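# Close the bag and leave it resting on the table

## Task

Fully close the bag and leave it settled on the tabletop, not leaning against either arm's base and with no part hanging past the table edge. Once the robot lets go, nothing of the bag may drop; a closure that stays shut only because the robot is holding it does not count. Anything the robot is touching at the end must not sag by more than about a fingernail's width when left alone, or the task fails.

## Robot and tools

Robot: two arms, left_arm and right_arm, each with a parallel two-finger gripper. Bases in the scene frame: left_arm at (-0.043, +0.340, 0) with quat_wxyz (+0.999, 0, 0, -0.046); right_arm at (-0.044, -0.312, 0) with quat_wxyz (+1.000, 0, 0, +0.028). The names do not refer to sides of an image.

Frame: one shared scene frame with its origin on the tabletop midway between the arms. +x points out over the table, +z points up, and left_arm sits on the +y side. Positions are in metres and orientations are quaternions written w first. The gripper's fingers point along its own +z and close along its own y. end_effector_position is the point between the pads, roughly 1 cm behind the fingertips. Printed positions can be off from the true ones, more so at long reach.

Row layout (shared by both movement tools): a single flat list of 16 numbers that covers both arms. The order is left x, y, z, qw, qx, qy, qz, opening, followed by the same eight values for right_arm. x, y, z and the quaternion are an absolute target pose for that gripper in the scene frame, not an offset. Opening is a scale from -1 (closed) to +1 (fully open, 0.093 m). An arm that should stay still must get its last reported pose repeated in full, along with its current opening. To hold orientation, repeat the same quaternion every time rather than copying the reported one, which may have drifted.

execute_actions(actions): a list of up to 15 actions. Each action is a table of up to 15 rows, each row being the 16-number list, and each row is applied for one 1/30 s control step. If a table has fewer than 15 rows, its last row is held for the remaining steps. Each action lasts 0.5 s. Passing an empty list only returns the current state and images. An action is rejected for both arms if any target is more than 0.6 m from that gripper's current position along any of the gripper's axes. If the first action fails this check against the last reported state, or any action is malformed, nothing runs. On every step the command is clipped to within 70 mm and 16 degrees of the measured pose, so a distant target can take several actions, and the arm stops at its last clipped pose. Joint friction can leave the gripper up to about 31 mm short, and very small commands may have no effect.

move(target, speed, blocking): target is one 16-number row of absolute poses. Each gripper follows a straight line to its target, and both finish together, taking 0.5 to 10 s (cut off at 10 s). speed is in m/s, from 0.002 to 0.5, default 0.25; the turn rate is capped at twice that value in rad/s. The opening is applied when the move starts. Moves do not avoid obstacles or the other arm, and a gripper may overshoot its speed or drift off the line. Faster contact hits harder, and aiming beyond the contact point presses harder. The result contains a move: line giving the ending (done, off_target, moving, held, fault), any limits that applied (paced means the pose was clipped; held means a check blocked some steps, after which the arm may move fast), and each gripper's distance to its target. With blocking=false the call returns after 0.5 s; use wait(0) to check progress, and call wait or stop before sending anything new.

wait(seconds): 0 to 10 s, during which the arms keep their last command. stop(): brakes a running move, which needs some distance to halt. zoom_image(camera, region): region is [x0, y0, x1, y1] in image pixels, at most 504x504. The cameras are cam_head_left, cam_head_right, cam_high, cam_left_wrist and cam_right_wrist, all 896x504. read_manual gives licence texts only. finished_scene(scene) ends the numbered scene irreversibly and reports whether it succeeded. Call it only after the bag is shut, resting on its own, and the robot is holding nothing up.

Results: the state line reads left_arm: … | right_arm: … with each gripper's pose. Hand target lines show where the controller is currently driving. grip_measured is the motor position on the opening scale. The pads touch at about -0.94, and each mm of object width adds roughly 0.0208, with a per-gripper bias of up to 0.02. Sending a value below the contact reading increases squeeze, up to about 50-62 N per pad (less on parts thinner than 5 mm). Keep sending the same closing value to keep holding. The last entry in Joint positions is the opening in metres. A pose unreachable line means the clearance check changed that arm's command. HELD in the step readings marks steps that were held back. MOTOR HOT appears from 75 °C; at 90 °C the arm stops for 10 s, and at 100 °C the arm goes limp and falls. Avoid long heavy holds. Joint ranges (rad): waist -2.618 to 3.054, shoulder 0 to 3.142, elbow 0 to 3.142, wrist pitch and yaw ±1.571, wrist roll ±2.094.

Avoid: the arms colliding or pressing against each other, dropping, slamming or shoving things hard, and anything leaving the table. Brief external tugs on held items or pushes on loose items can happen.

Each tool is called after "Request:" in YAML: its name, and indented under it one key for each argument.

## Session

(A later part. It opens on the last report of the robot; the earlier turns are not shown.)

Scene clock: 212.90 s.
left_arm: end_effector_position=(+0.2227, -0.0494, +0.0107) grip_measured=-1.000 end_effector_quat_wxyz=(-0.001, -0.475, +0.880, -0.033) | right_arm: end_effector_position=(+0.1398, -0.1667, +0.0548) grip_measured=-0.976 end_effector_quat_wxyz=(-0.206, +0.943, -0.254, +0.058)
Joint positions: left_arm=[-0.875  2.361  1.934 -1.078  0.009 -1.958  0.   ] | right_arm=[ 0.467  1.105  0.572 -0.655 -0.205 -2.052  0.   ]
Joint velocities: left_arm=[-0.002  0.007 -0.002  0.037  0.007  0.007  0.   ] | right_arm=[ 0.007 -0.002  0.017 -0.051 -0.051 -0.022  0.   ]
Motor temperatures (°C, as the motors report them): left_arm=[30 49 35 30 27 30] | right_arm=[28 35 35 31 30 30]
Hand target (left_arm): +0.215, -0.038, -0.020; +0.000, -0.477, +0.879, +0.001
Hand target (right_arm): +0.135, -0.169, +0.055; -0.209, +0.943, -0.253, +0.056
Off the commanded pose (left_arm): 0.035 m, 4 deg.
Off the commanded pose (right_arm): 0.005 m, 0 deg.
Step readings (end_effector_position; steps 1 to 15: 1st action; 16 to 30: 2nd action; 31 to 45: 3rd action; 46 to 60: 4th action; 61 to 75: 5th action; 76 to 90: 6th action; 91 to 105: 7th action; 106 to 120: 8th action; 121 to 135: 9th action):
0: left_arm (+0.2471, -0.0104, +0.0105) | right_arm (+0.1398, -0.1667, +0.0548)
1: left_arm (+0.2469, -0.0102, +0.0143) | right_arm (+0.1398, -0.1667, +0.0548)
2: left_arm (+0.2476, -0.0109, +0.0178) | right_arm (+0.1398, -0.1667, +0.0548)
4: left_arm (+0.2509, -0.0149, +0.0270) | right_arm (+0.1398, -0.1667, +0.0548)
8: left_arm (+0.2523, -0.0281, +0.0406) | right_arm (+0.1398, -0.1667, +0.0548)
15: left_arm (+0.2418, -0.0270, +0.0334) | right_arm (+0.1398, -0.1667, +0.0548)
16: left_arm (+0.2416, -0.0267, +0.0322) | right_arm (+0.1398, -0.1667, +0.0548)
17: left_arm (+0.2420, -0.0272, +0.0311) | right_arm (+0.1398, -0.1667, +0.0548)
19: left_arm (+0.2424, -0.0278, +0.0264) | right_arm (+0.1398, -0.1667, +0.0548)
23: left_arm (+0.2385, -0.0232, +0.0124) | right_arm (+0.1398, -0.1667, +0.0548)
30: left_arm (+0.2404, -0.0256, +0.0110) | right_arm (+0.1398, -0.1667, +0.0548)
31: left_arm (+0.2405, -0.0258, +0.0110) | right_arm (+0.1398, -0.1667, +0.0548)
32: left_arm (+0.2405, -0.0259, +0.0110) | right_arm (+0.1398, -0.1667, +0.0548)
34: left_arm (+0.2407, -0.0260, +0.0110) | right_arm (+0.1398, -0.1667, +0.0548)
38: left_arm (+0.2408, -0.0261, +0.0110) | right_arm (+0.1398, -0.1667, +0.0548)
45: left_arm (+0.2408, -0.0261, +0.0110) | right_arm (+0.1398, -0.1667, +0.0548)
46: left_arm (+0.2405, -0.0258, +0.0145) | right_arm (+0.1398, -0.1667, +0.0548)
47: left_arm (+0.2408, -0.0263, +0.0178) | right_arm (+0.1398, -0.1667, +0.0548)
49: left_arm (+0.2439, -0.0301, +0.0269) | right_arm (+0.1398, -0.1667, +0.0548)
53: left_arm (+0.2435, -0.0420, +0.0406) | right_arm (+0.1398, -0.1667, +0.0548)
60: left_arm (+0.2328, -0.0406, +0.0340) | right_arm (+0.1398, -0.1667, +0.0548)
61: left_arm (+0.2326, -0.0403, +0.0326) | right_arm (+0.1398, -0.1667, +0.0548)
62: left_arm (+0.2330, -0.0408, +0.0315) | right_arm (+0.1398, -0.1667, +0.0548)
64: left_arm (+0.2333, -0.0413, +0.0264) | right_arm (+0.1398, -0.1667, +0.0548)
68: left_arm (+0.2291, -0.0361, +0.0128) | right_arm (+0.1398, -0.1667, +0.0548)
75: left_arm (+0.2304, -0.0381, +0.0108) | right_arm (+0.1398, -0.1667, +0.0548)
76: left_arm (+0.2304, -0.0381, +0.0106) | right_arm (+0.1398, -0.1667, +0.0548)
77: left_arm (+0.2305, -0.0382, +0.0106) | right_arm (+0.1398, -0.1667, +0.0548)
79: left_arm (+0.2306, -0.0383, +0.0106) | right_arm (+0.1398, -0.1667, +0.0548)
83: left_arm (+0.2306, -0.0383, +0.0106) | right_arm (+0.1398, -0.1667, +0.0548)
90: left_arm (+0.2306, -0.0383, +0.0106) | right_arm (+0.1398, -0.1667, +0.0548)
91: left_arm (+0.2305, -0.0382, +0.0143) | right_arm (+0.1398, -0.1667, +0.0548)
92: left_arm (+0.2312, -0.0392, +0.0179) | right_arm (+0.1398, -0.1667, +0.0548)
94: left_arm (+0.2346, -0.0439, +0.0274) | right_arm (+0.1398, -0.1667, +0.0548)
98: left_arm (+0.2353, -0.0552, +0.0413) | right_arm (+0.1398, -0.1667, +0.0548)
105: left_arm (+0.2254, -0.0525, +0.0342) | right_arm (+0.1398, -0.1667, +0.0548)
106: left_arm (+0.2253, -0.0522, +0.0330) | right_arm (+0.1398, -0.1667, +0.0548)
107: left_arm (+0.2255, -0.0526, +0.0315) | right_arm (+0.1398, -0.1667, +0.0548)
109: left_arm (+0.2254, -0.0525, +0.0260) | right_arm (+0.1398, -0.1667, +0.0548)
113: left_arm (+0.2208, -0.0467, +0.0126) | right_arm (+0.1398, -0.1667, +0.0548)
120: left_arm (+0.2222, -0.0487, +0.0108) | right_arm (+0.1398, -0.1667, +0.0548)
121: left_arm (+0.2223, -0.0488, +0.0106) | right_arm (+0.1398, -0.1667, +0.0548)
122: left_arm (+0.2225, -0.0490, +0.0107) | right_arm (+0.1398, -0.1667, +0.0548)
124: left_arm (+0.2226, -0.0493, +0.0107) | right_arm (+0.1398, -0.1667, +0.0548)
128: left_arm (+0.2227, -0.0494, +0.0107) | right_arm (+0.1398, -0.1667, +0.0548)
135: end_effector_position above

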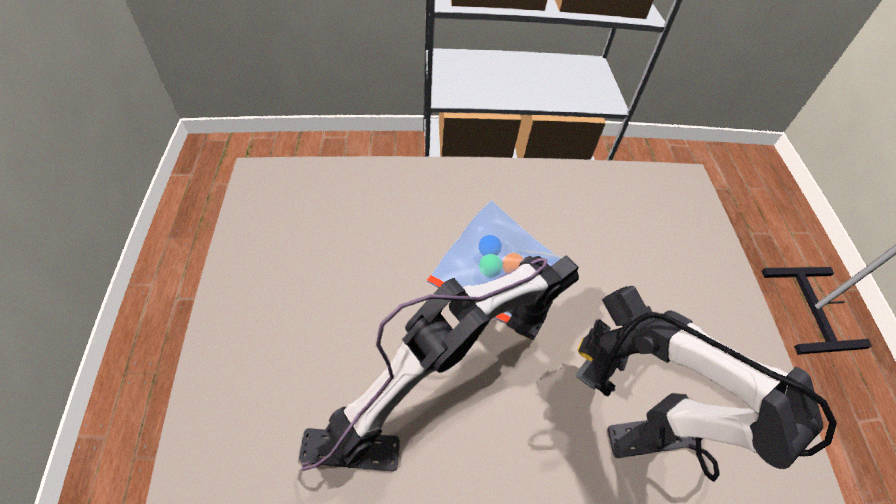

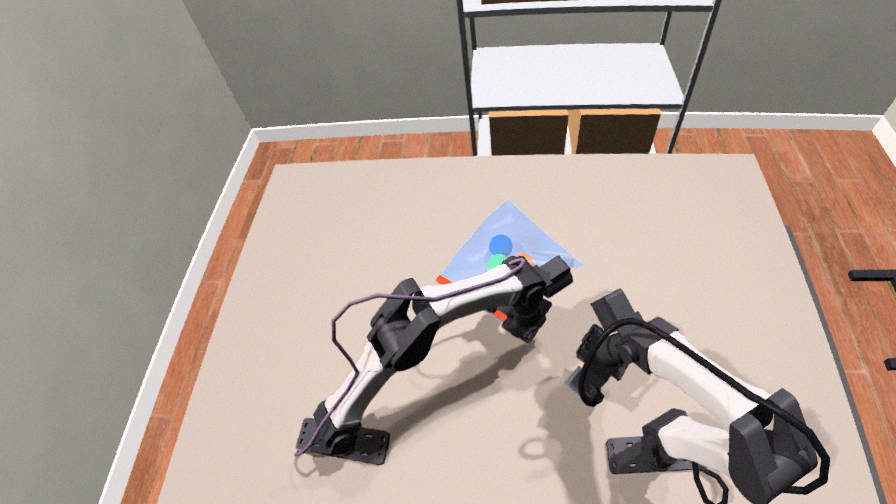

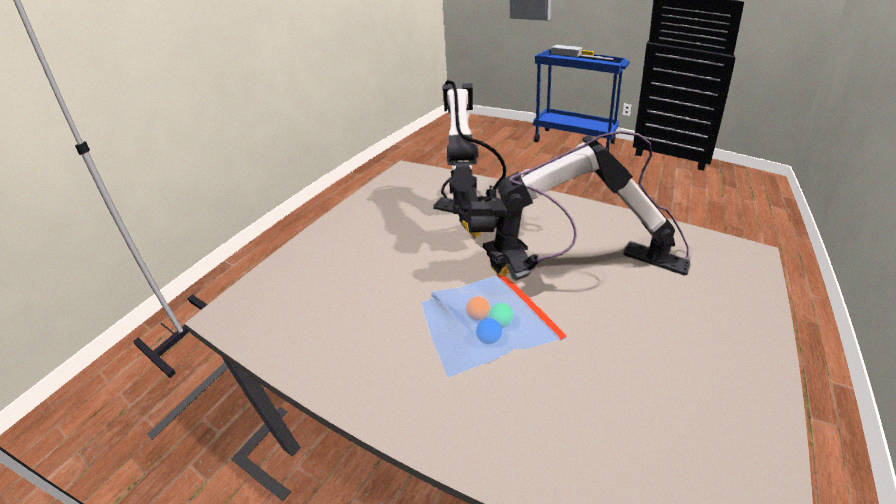

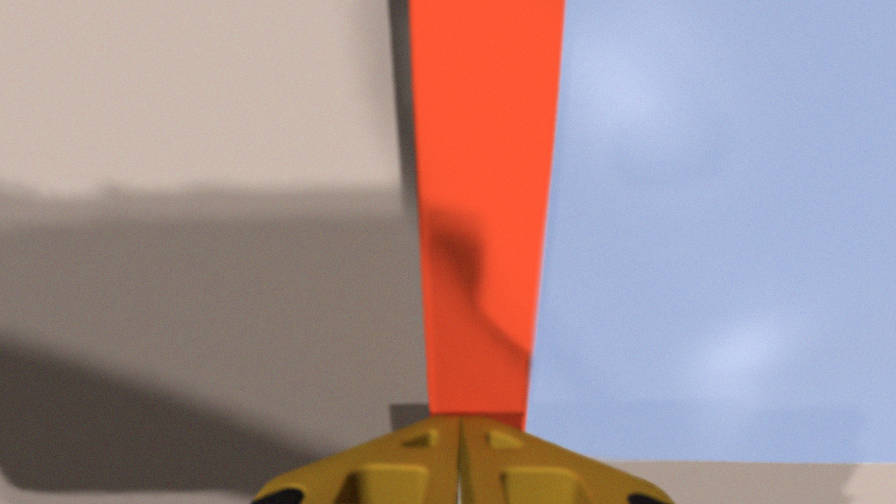

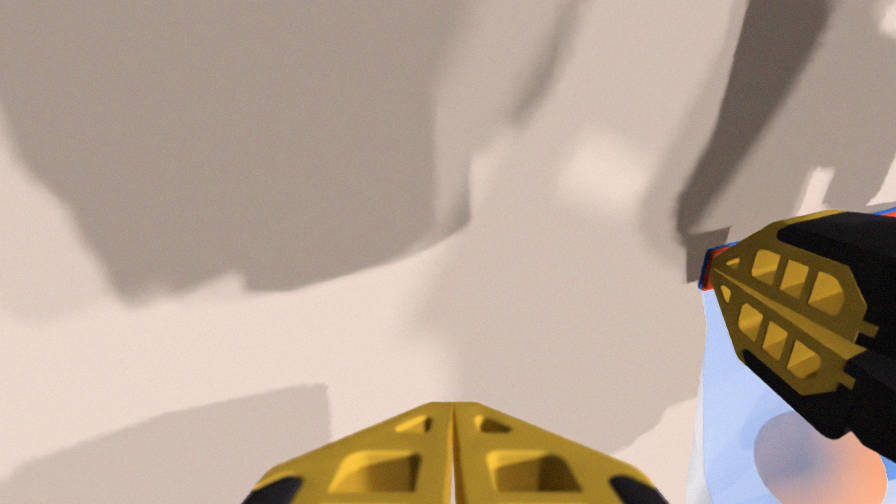

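Request:
execute_actions:
  actions: []

Scene clock: 216.87 s.
left_arm: end_effector_position=(+0.2227, -0.0494, +0.0107) grip_measured=-1.000 end_effector_quat_wxyz=(-0.001, -0.475, +0.880, -0.033) | right_arm: end_effector_position=(+0.1398, -0.1667, +0.0548) grip_measured=-0.976 end_effector_quat_wxyz=(-0.206, +0.943, -0.254, +0.058)
Joint positions: left_arm=[-0.875  2.361  1.934 -1.078  0.009 -1.958  0.   ] | right_arm=[ 0.467  1.105  0.572 -0.655 -0.205 -2.052  0.   ]
Joint velocities: left_arm=[-0.007 -0.002  0.012  0.007  0.037  0.095  0.   ] | right_arm=[ 0.017  0.002  0.017 -0.007 -0.007 -0.037  0.   ]
Motor temperatures (°C, as the motors report them): left_arm=[30 49 35 30 27 30] | right_arm=[28 35 35 31 30 30]
Hand target (left_arm): +0.215, -0.038, -0.020; +0.000, -0.477, +0.879, +0.001
Hand target (right_arm): +0.135, -0.169, +0.055; -0.209, +0.943, -0.253, +0.056
Off the commanded pose (left_arm): 0.035 m, 4 deg.
Off the commanded pose (right_arm): 0.005 m, 0 deg.

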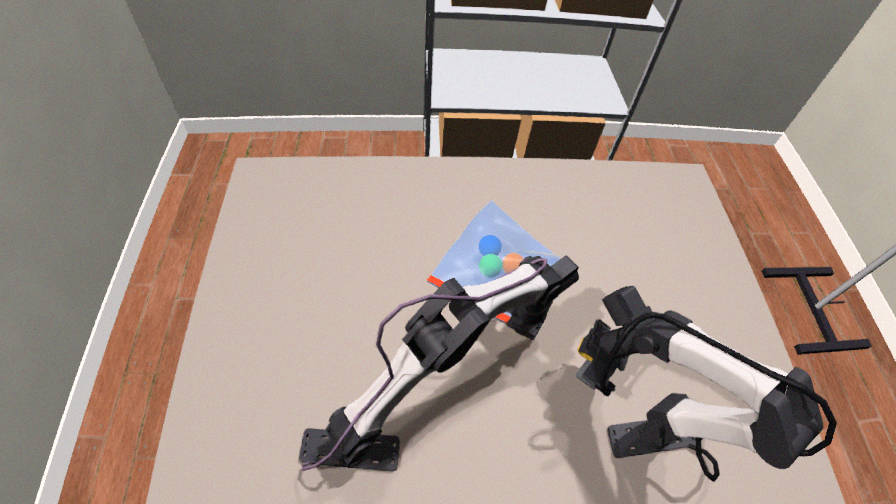

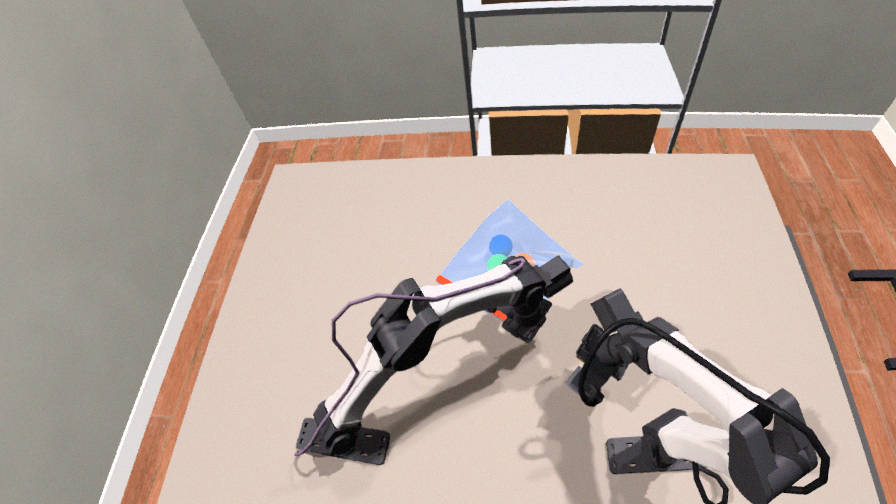

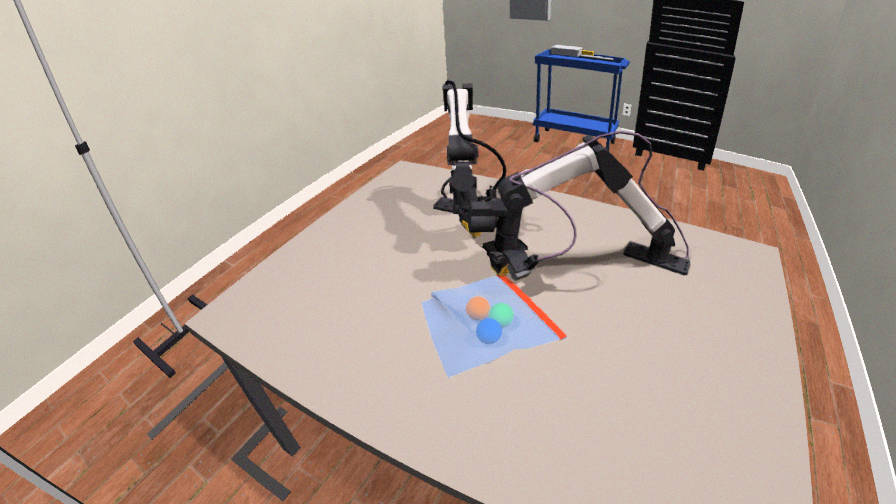

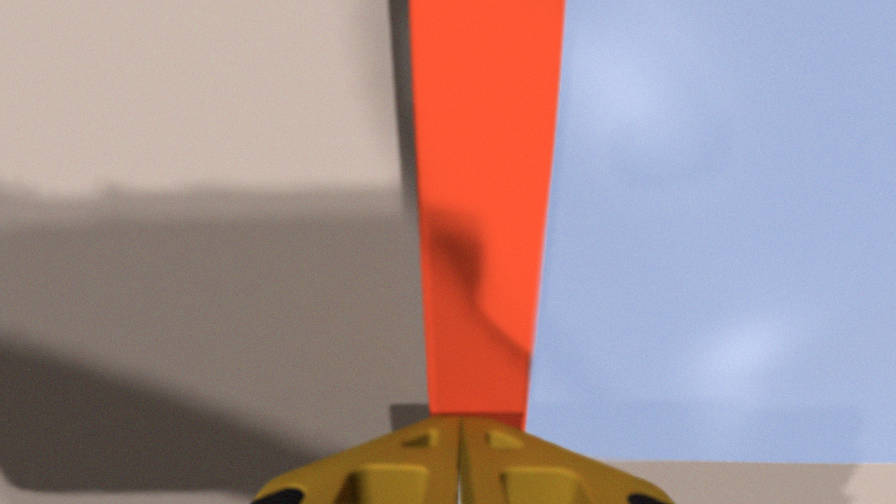

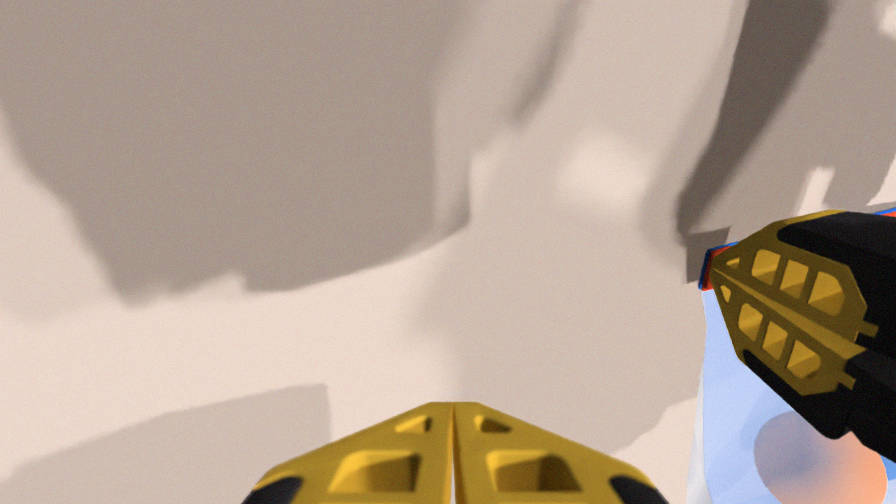

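Request:
execute_actions:
  actions:
    - [[0.222,-0.048,0.03,0,-0.4772,0.8788,0,-1,0.135,-0.169,0.055,0.209,-0.943,0.253,-0.056,-1],[0.222,-0.048,0.03,0,-0.4772,0.8788,0,-1,0.135,-0.169,0.055,0.209,-0.943,0.253,-0.056,-1],[0.222,-0.048,0.04,0,-0.4772,0.8788,0,-1,0.135,-0.169,0.055,0.209,-0.943,0.253,-0.056,-1],[0.222,-0.048,0.05,0,-0.4772,0.8788,0,-1,0.135,-0.169,0.055,0.209,-0.943,0.253,-0.056,-1],[0.222,-0.048,0.06,0,-0.4772,0.8788,0,-1,0.135,-0.169,0.055,0.209,-0.943,0.253,-0.056,-1],[0.222,-0.048,0.07,0,-0.4772,0.8788,0,-1,0.135,-0.169,0.055,0.209,-0.943,0.253,-0.056,-1],[0.222,-0.048,0.08,0,-0.4772,0.8788,0,-1,0.135,-0.169,0.055,0.209,-0.943,0.253,-0.056,-1]]

Request:
move:
  target: [0.13,0.22,0.12,0,-0.4772,0.8788,0,-1,0.135,-0.169,0.055,0.209,-0.943,0.253,-0.056,-1]
  speed: 0.3

Scene clock: 218.73 s.
left_arm: end_effector_position=(+0.2300, -0.0600, +0.0971) grip_measured=-1.000 end_effector_quat_wxyz=(+0.001, -0.475, +0.879, -0.048) | right_arm: end_effector_position=(+0.1398, -0.1667, +0.0548) grip_measured=-0.976 end_effector_quat_wxyz=(-0.206, +0.943, -0.254, +0.058)
Joint positions: left_arm=[-0.875  2.39   2.328 -1.413  0.009 -1.958  0.   ] | right_arm=[ 0.467  1.105  0.572 -0.655 -0.205 -2.052  0.   ]
Joint velocities: left_arm=[ 0.002  0.076  0.125 -0.315 -0.022 -0.022  0.   ] | right_arm=[-0.002  0.017 -0.002  0.081 -0.081  0.007  0.   ]
Motor temperatures (°C, as the motors report them): left_arm=[30 50 35 30 27 30] | right_arm=[28 35 35 31 30 30]
Hand target (left_arm): +0.223, -0.049, +0.081; +0.000, -0.477, +0.879, -0.002
Hand target (right_arm): +0.135, -0.169, +0.055; -0.209, +0.943, -0.253, +0.056
Off the commanded pose (left_arm): 0.022 m, 5 deg.
Off the commanded pose (right_arm): 0.005 m, 0 deg.
Step readings (end_effector_position):
0: left_arm (+0.2227, -0.0494, +0.0107) | right_arm (+0.1398, -0.1667, +0.0548)
1: left_arm (+0.2225, -0.0491, +0.0143) | right_arm (+0.1398, -0.1667, +0.0548)
2: left_arm (+0.2231, -0.0500, +0.0177) | right_arm (+0.1398, -0.1667, +0.0548)
4: left_arm (+0.2262, -0.0545, +0.0296) | right_arm (+0.1398, -0.1667, +0.0548)
8: left_arm (+0.2313, -0.0619, +0.0675) | right_arm (+0.1398, -0.1667, +0.0548)
15: end_effector_position above

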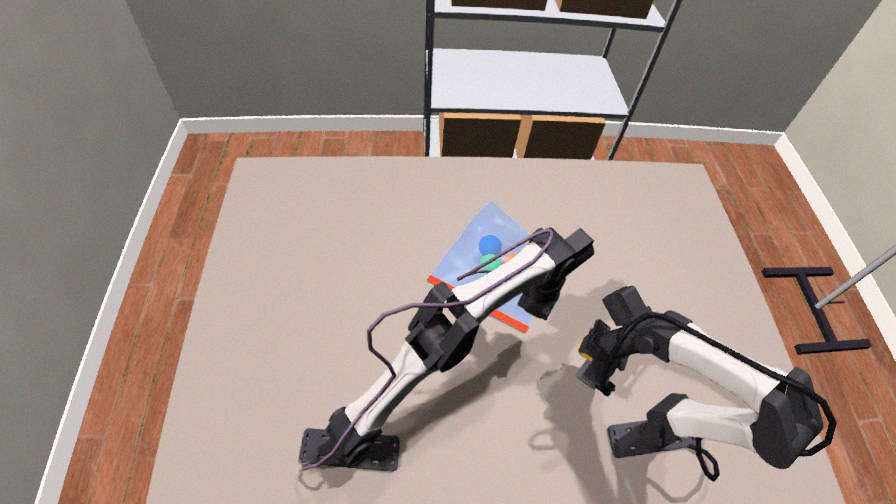

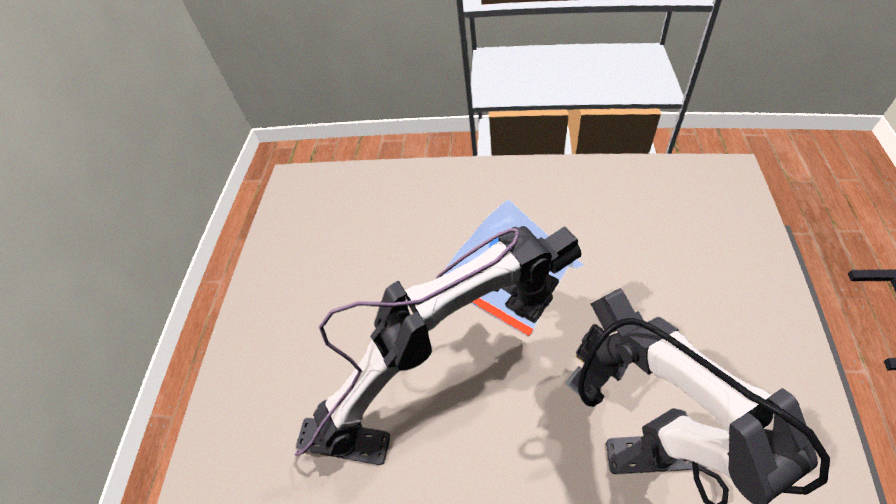

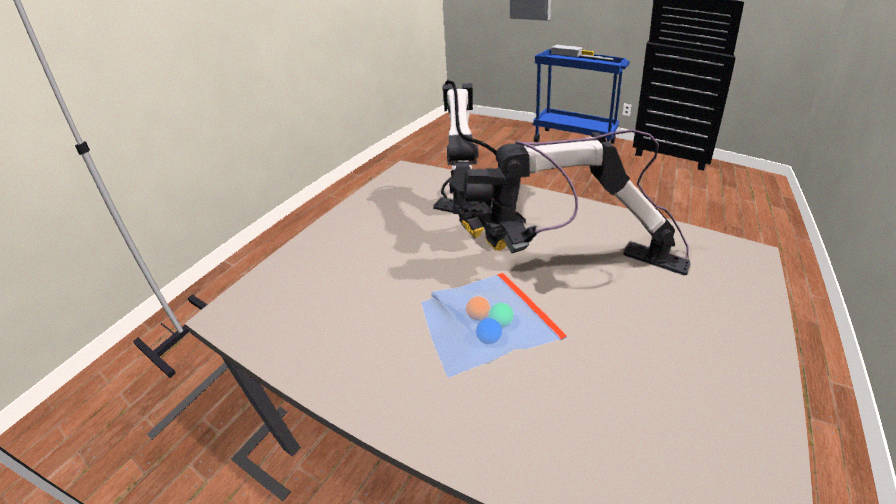

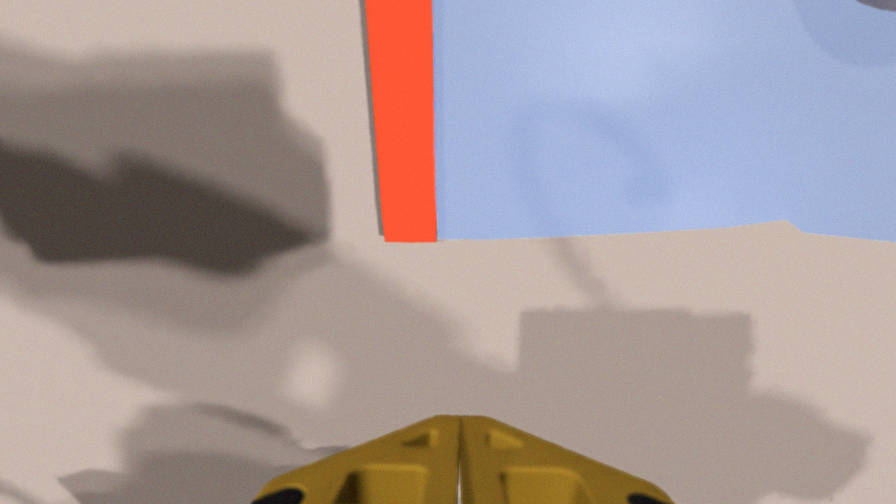

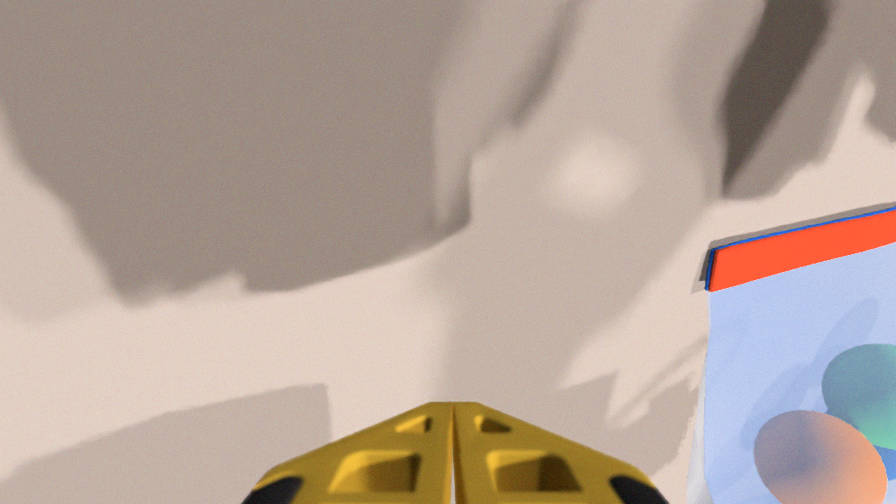

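Scene clock: 220.37 s.
left_arm: end_effector_position=(+0.1353, +0.2116, +0.1285) grip_measured=-1.000 end_effector_quat_wxyz=(+0.003, -0.477, +0.879, -0.015) | right_arm: end_effector_position=(+0.1398, -0.1667, +0.0548) grip_measured=-0.976 end_effector_quat_wxyz=(-0.206, +0.943, -0.254, +0.058)
Joint positions: left_arm=[-0.522  1.343  1.103 -1.301  0.009 -1.611  0.   ] | right_arm=[ 0.467  1.105  0.572 -0.655 -0.205 -2.052  0.   ]
Joint velocities: left_arm=[ 0.012 -0.012 -0.012 -0.022 -0.022 -0.022  0.   ] | right_arm=[ 0.007 -0.007 -0.002 -0.007 -0.051 -0.007  0.   ]
Motor temperatures (°C, as the motors report them): left_arm=[30 49 35 30 27 30] | right_arm=[28 35 35 31 30 30]
Hand target (left_arm): +0.127, +0.219, +0.122; -0.005, -0.477, +0.879, +0.001
Hand target (right_arm): +0.135, -0.169, +0.055; -0.209, +0.943, -0.253, +0.056
Off the commanded pose (left_arm): 0.013 m, 2 deg.
Off the commanded pose (right_arm): 0.005 m, 0 deg.
move: off_target (left_arm)

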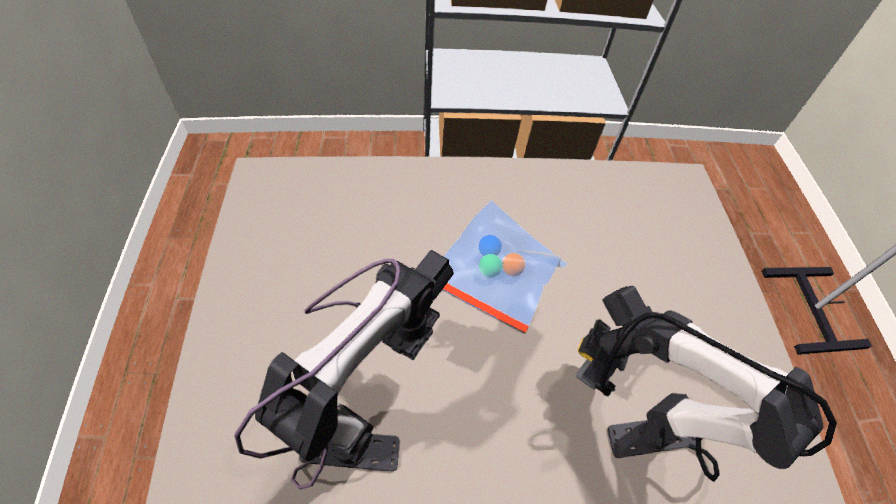

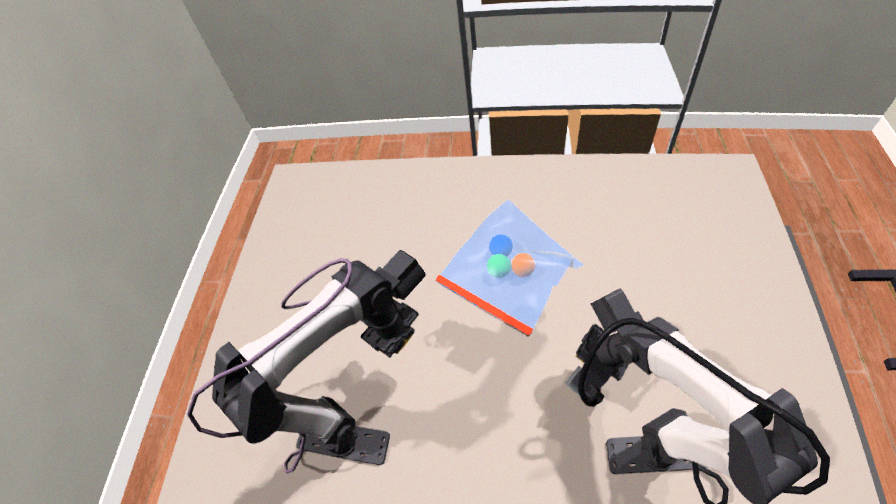

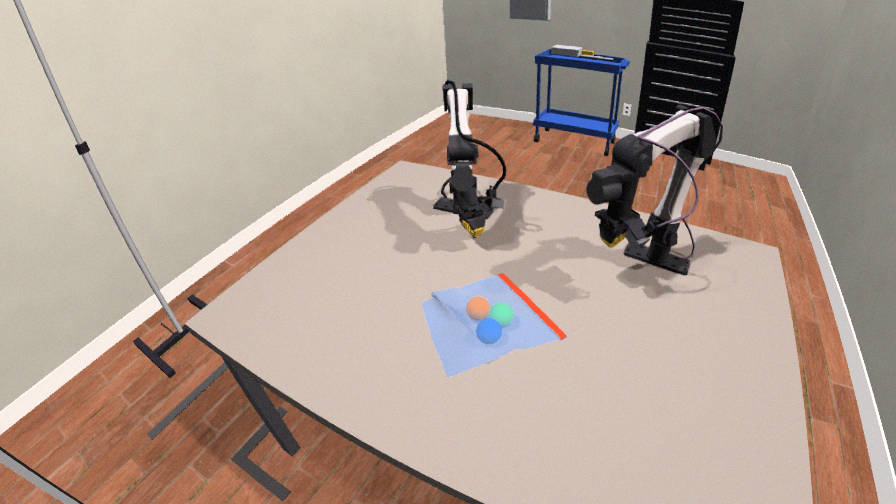

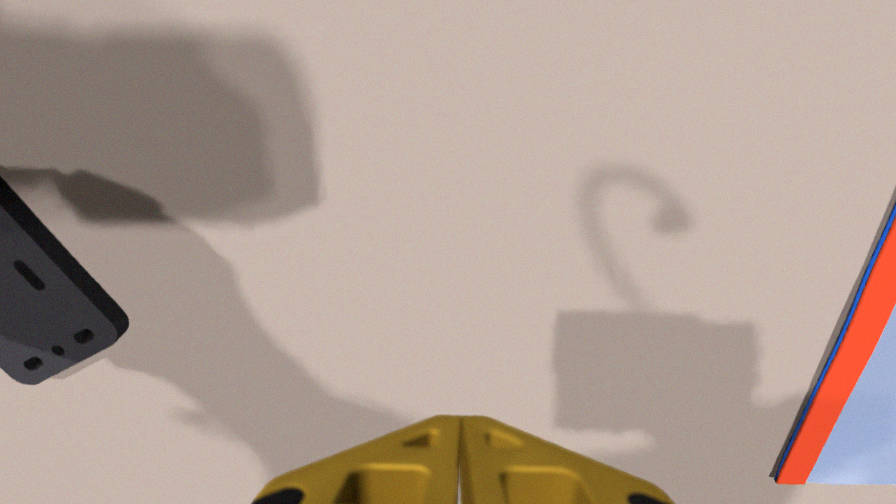

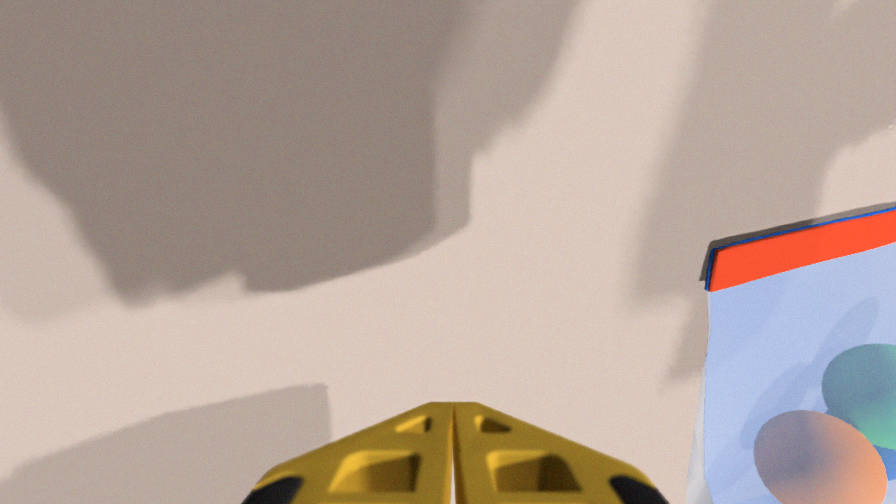

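Request:
zoom_image:
  camera: "cam_head_right"
  region: [425, 260, 545, 345]

Request:
zoom_image:
  camera: "cam_left_wrist"
  region: [740, 180, 896, 500]

Region (425, 260, 545, 345) of cam_head_right's 896x504 image, scaled by 4.200, with more detail than that image has; it fills the top 357 rows of this view, and the rest is white.

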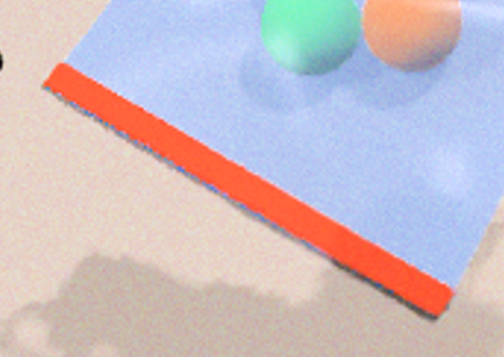

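Region (740, 180, 896, 500) of cam_left_wrist's 896x504 image, scaled by 1.575, with more detail than that image has; it fills the left 246 columns of this view, and the rest is white.

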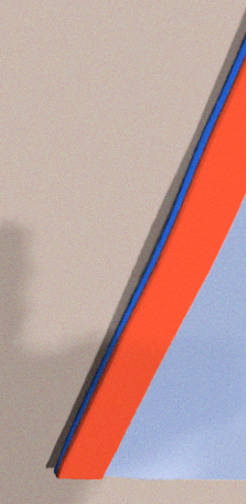

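Request:
finished_scene:
  scene: 1

The scene is finished: the task was done.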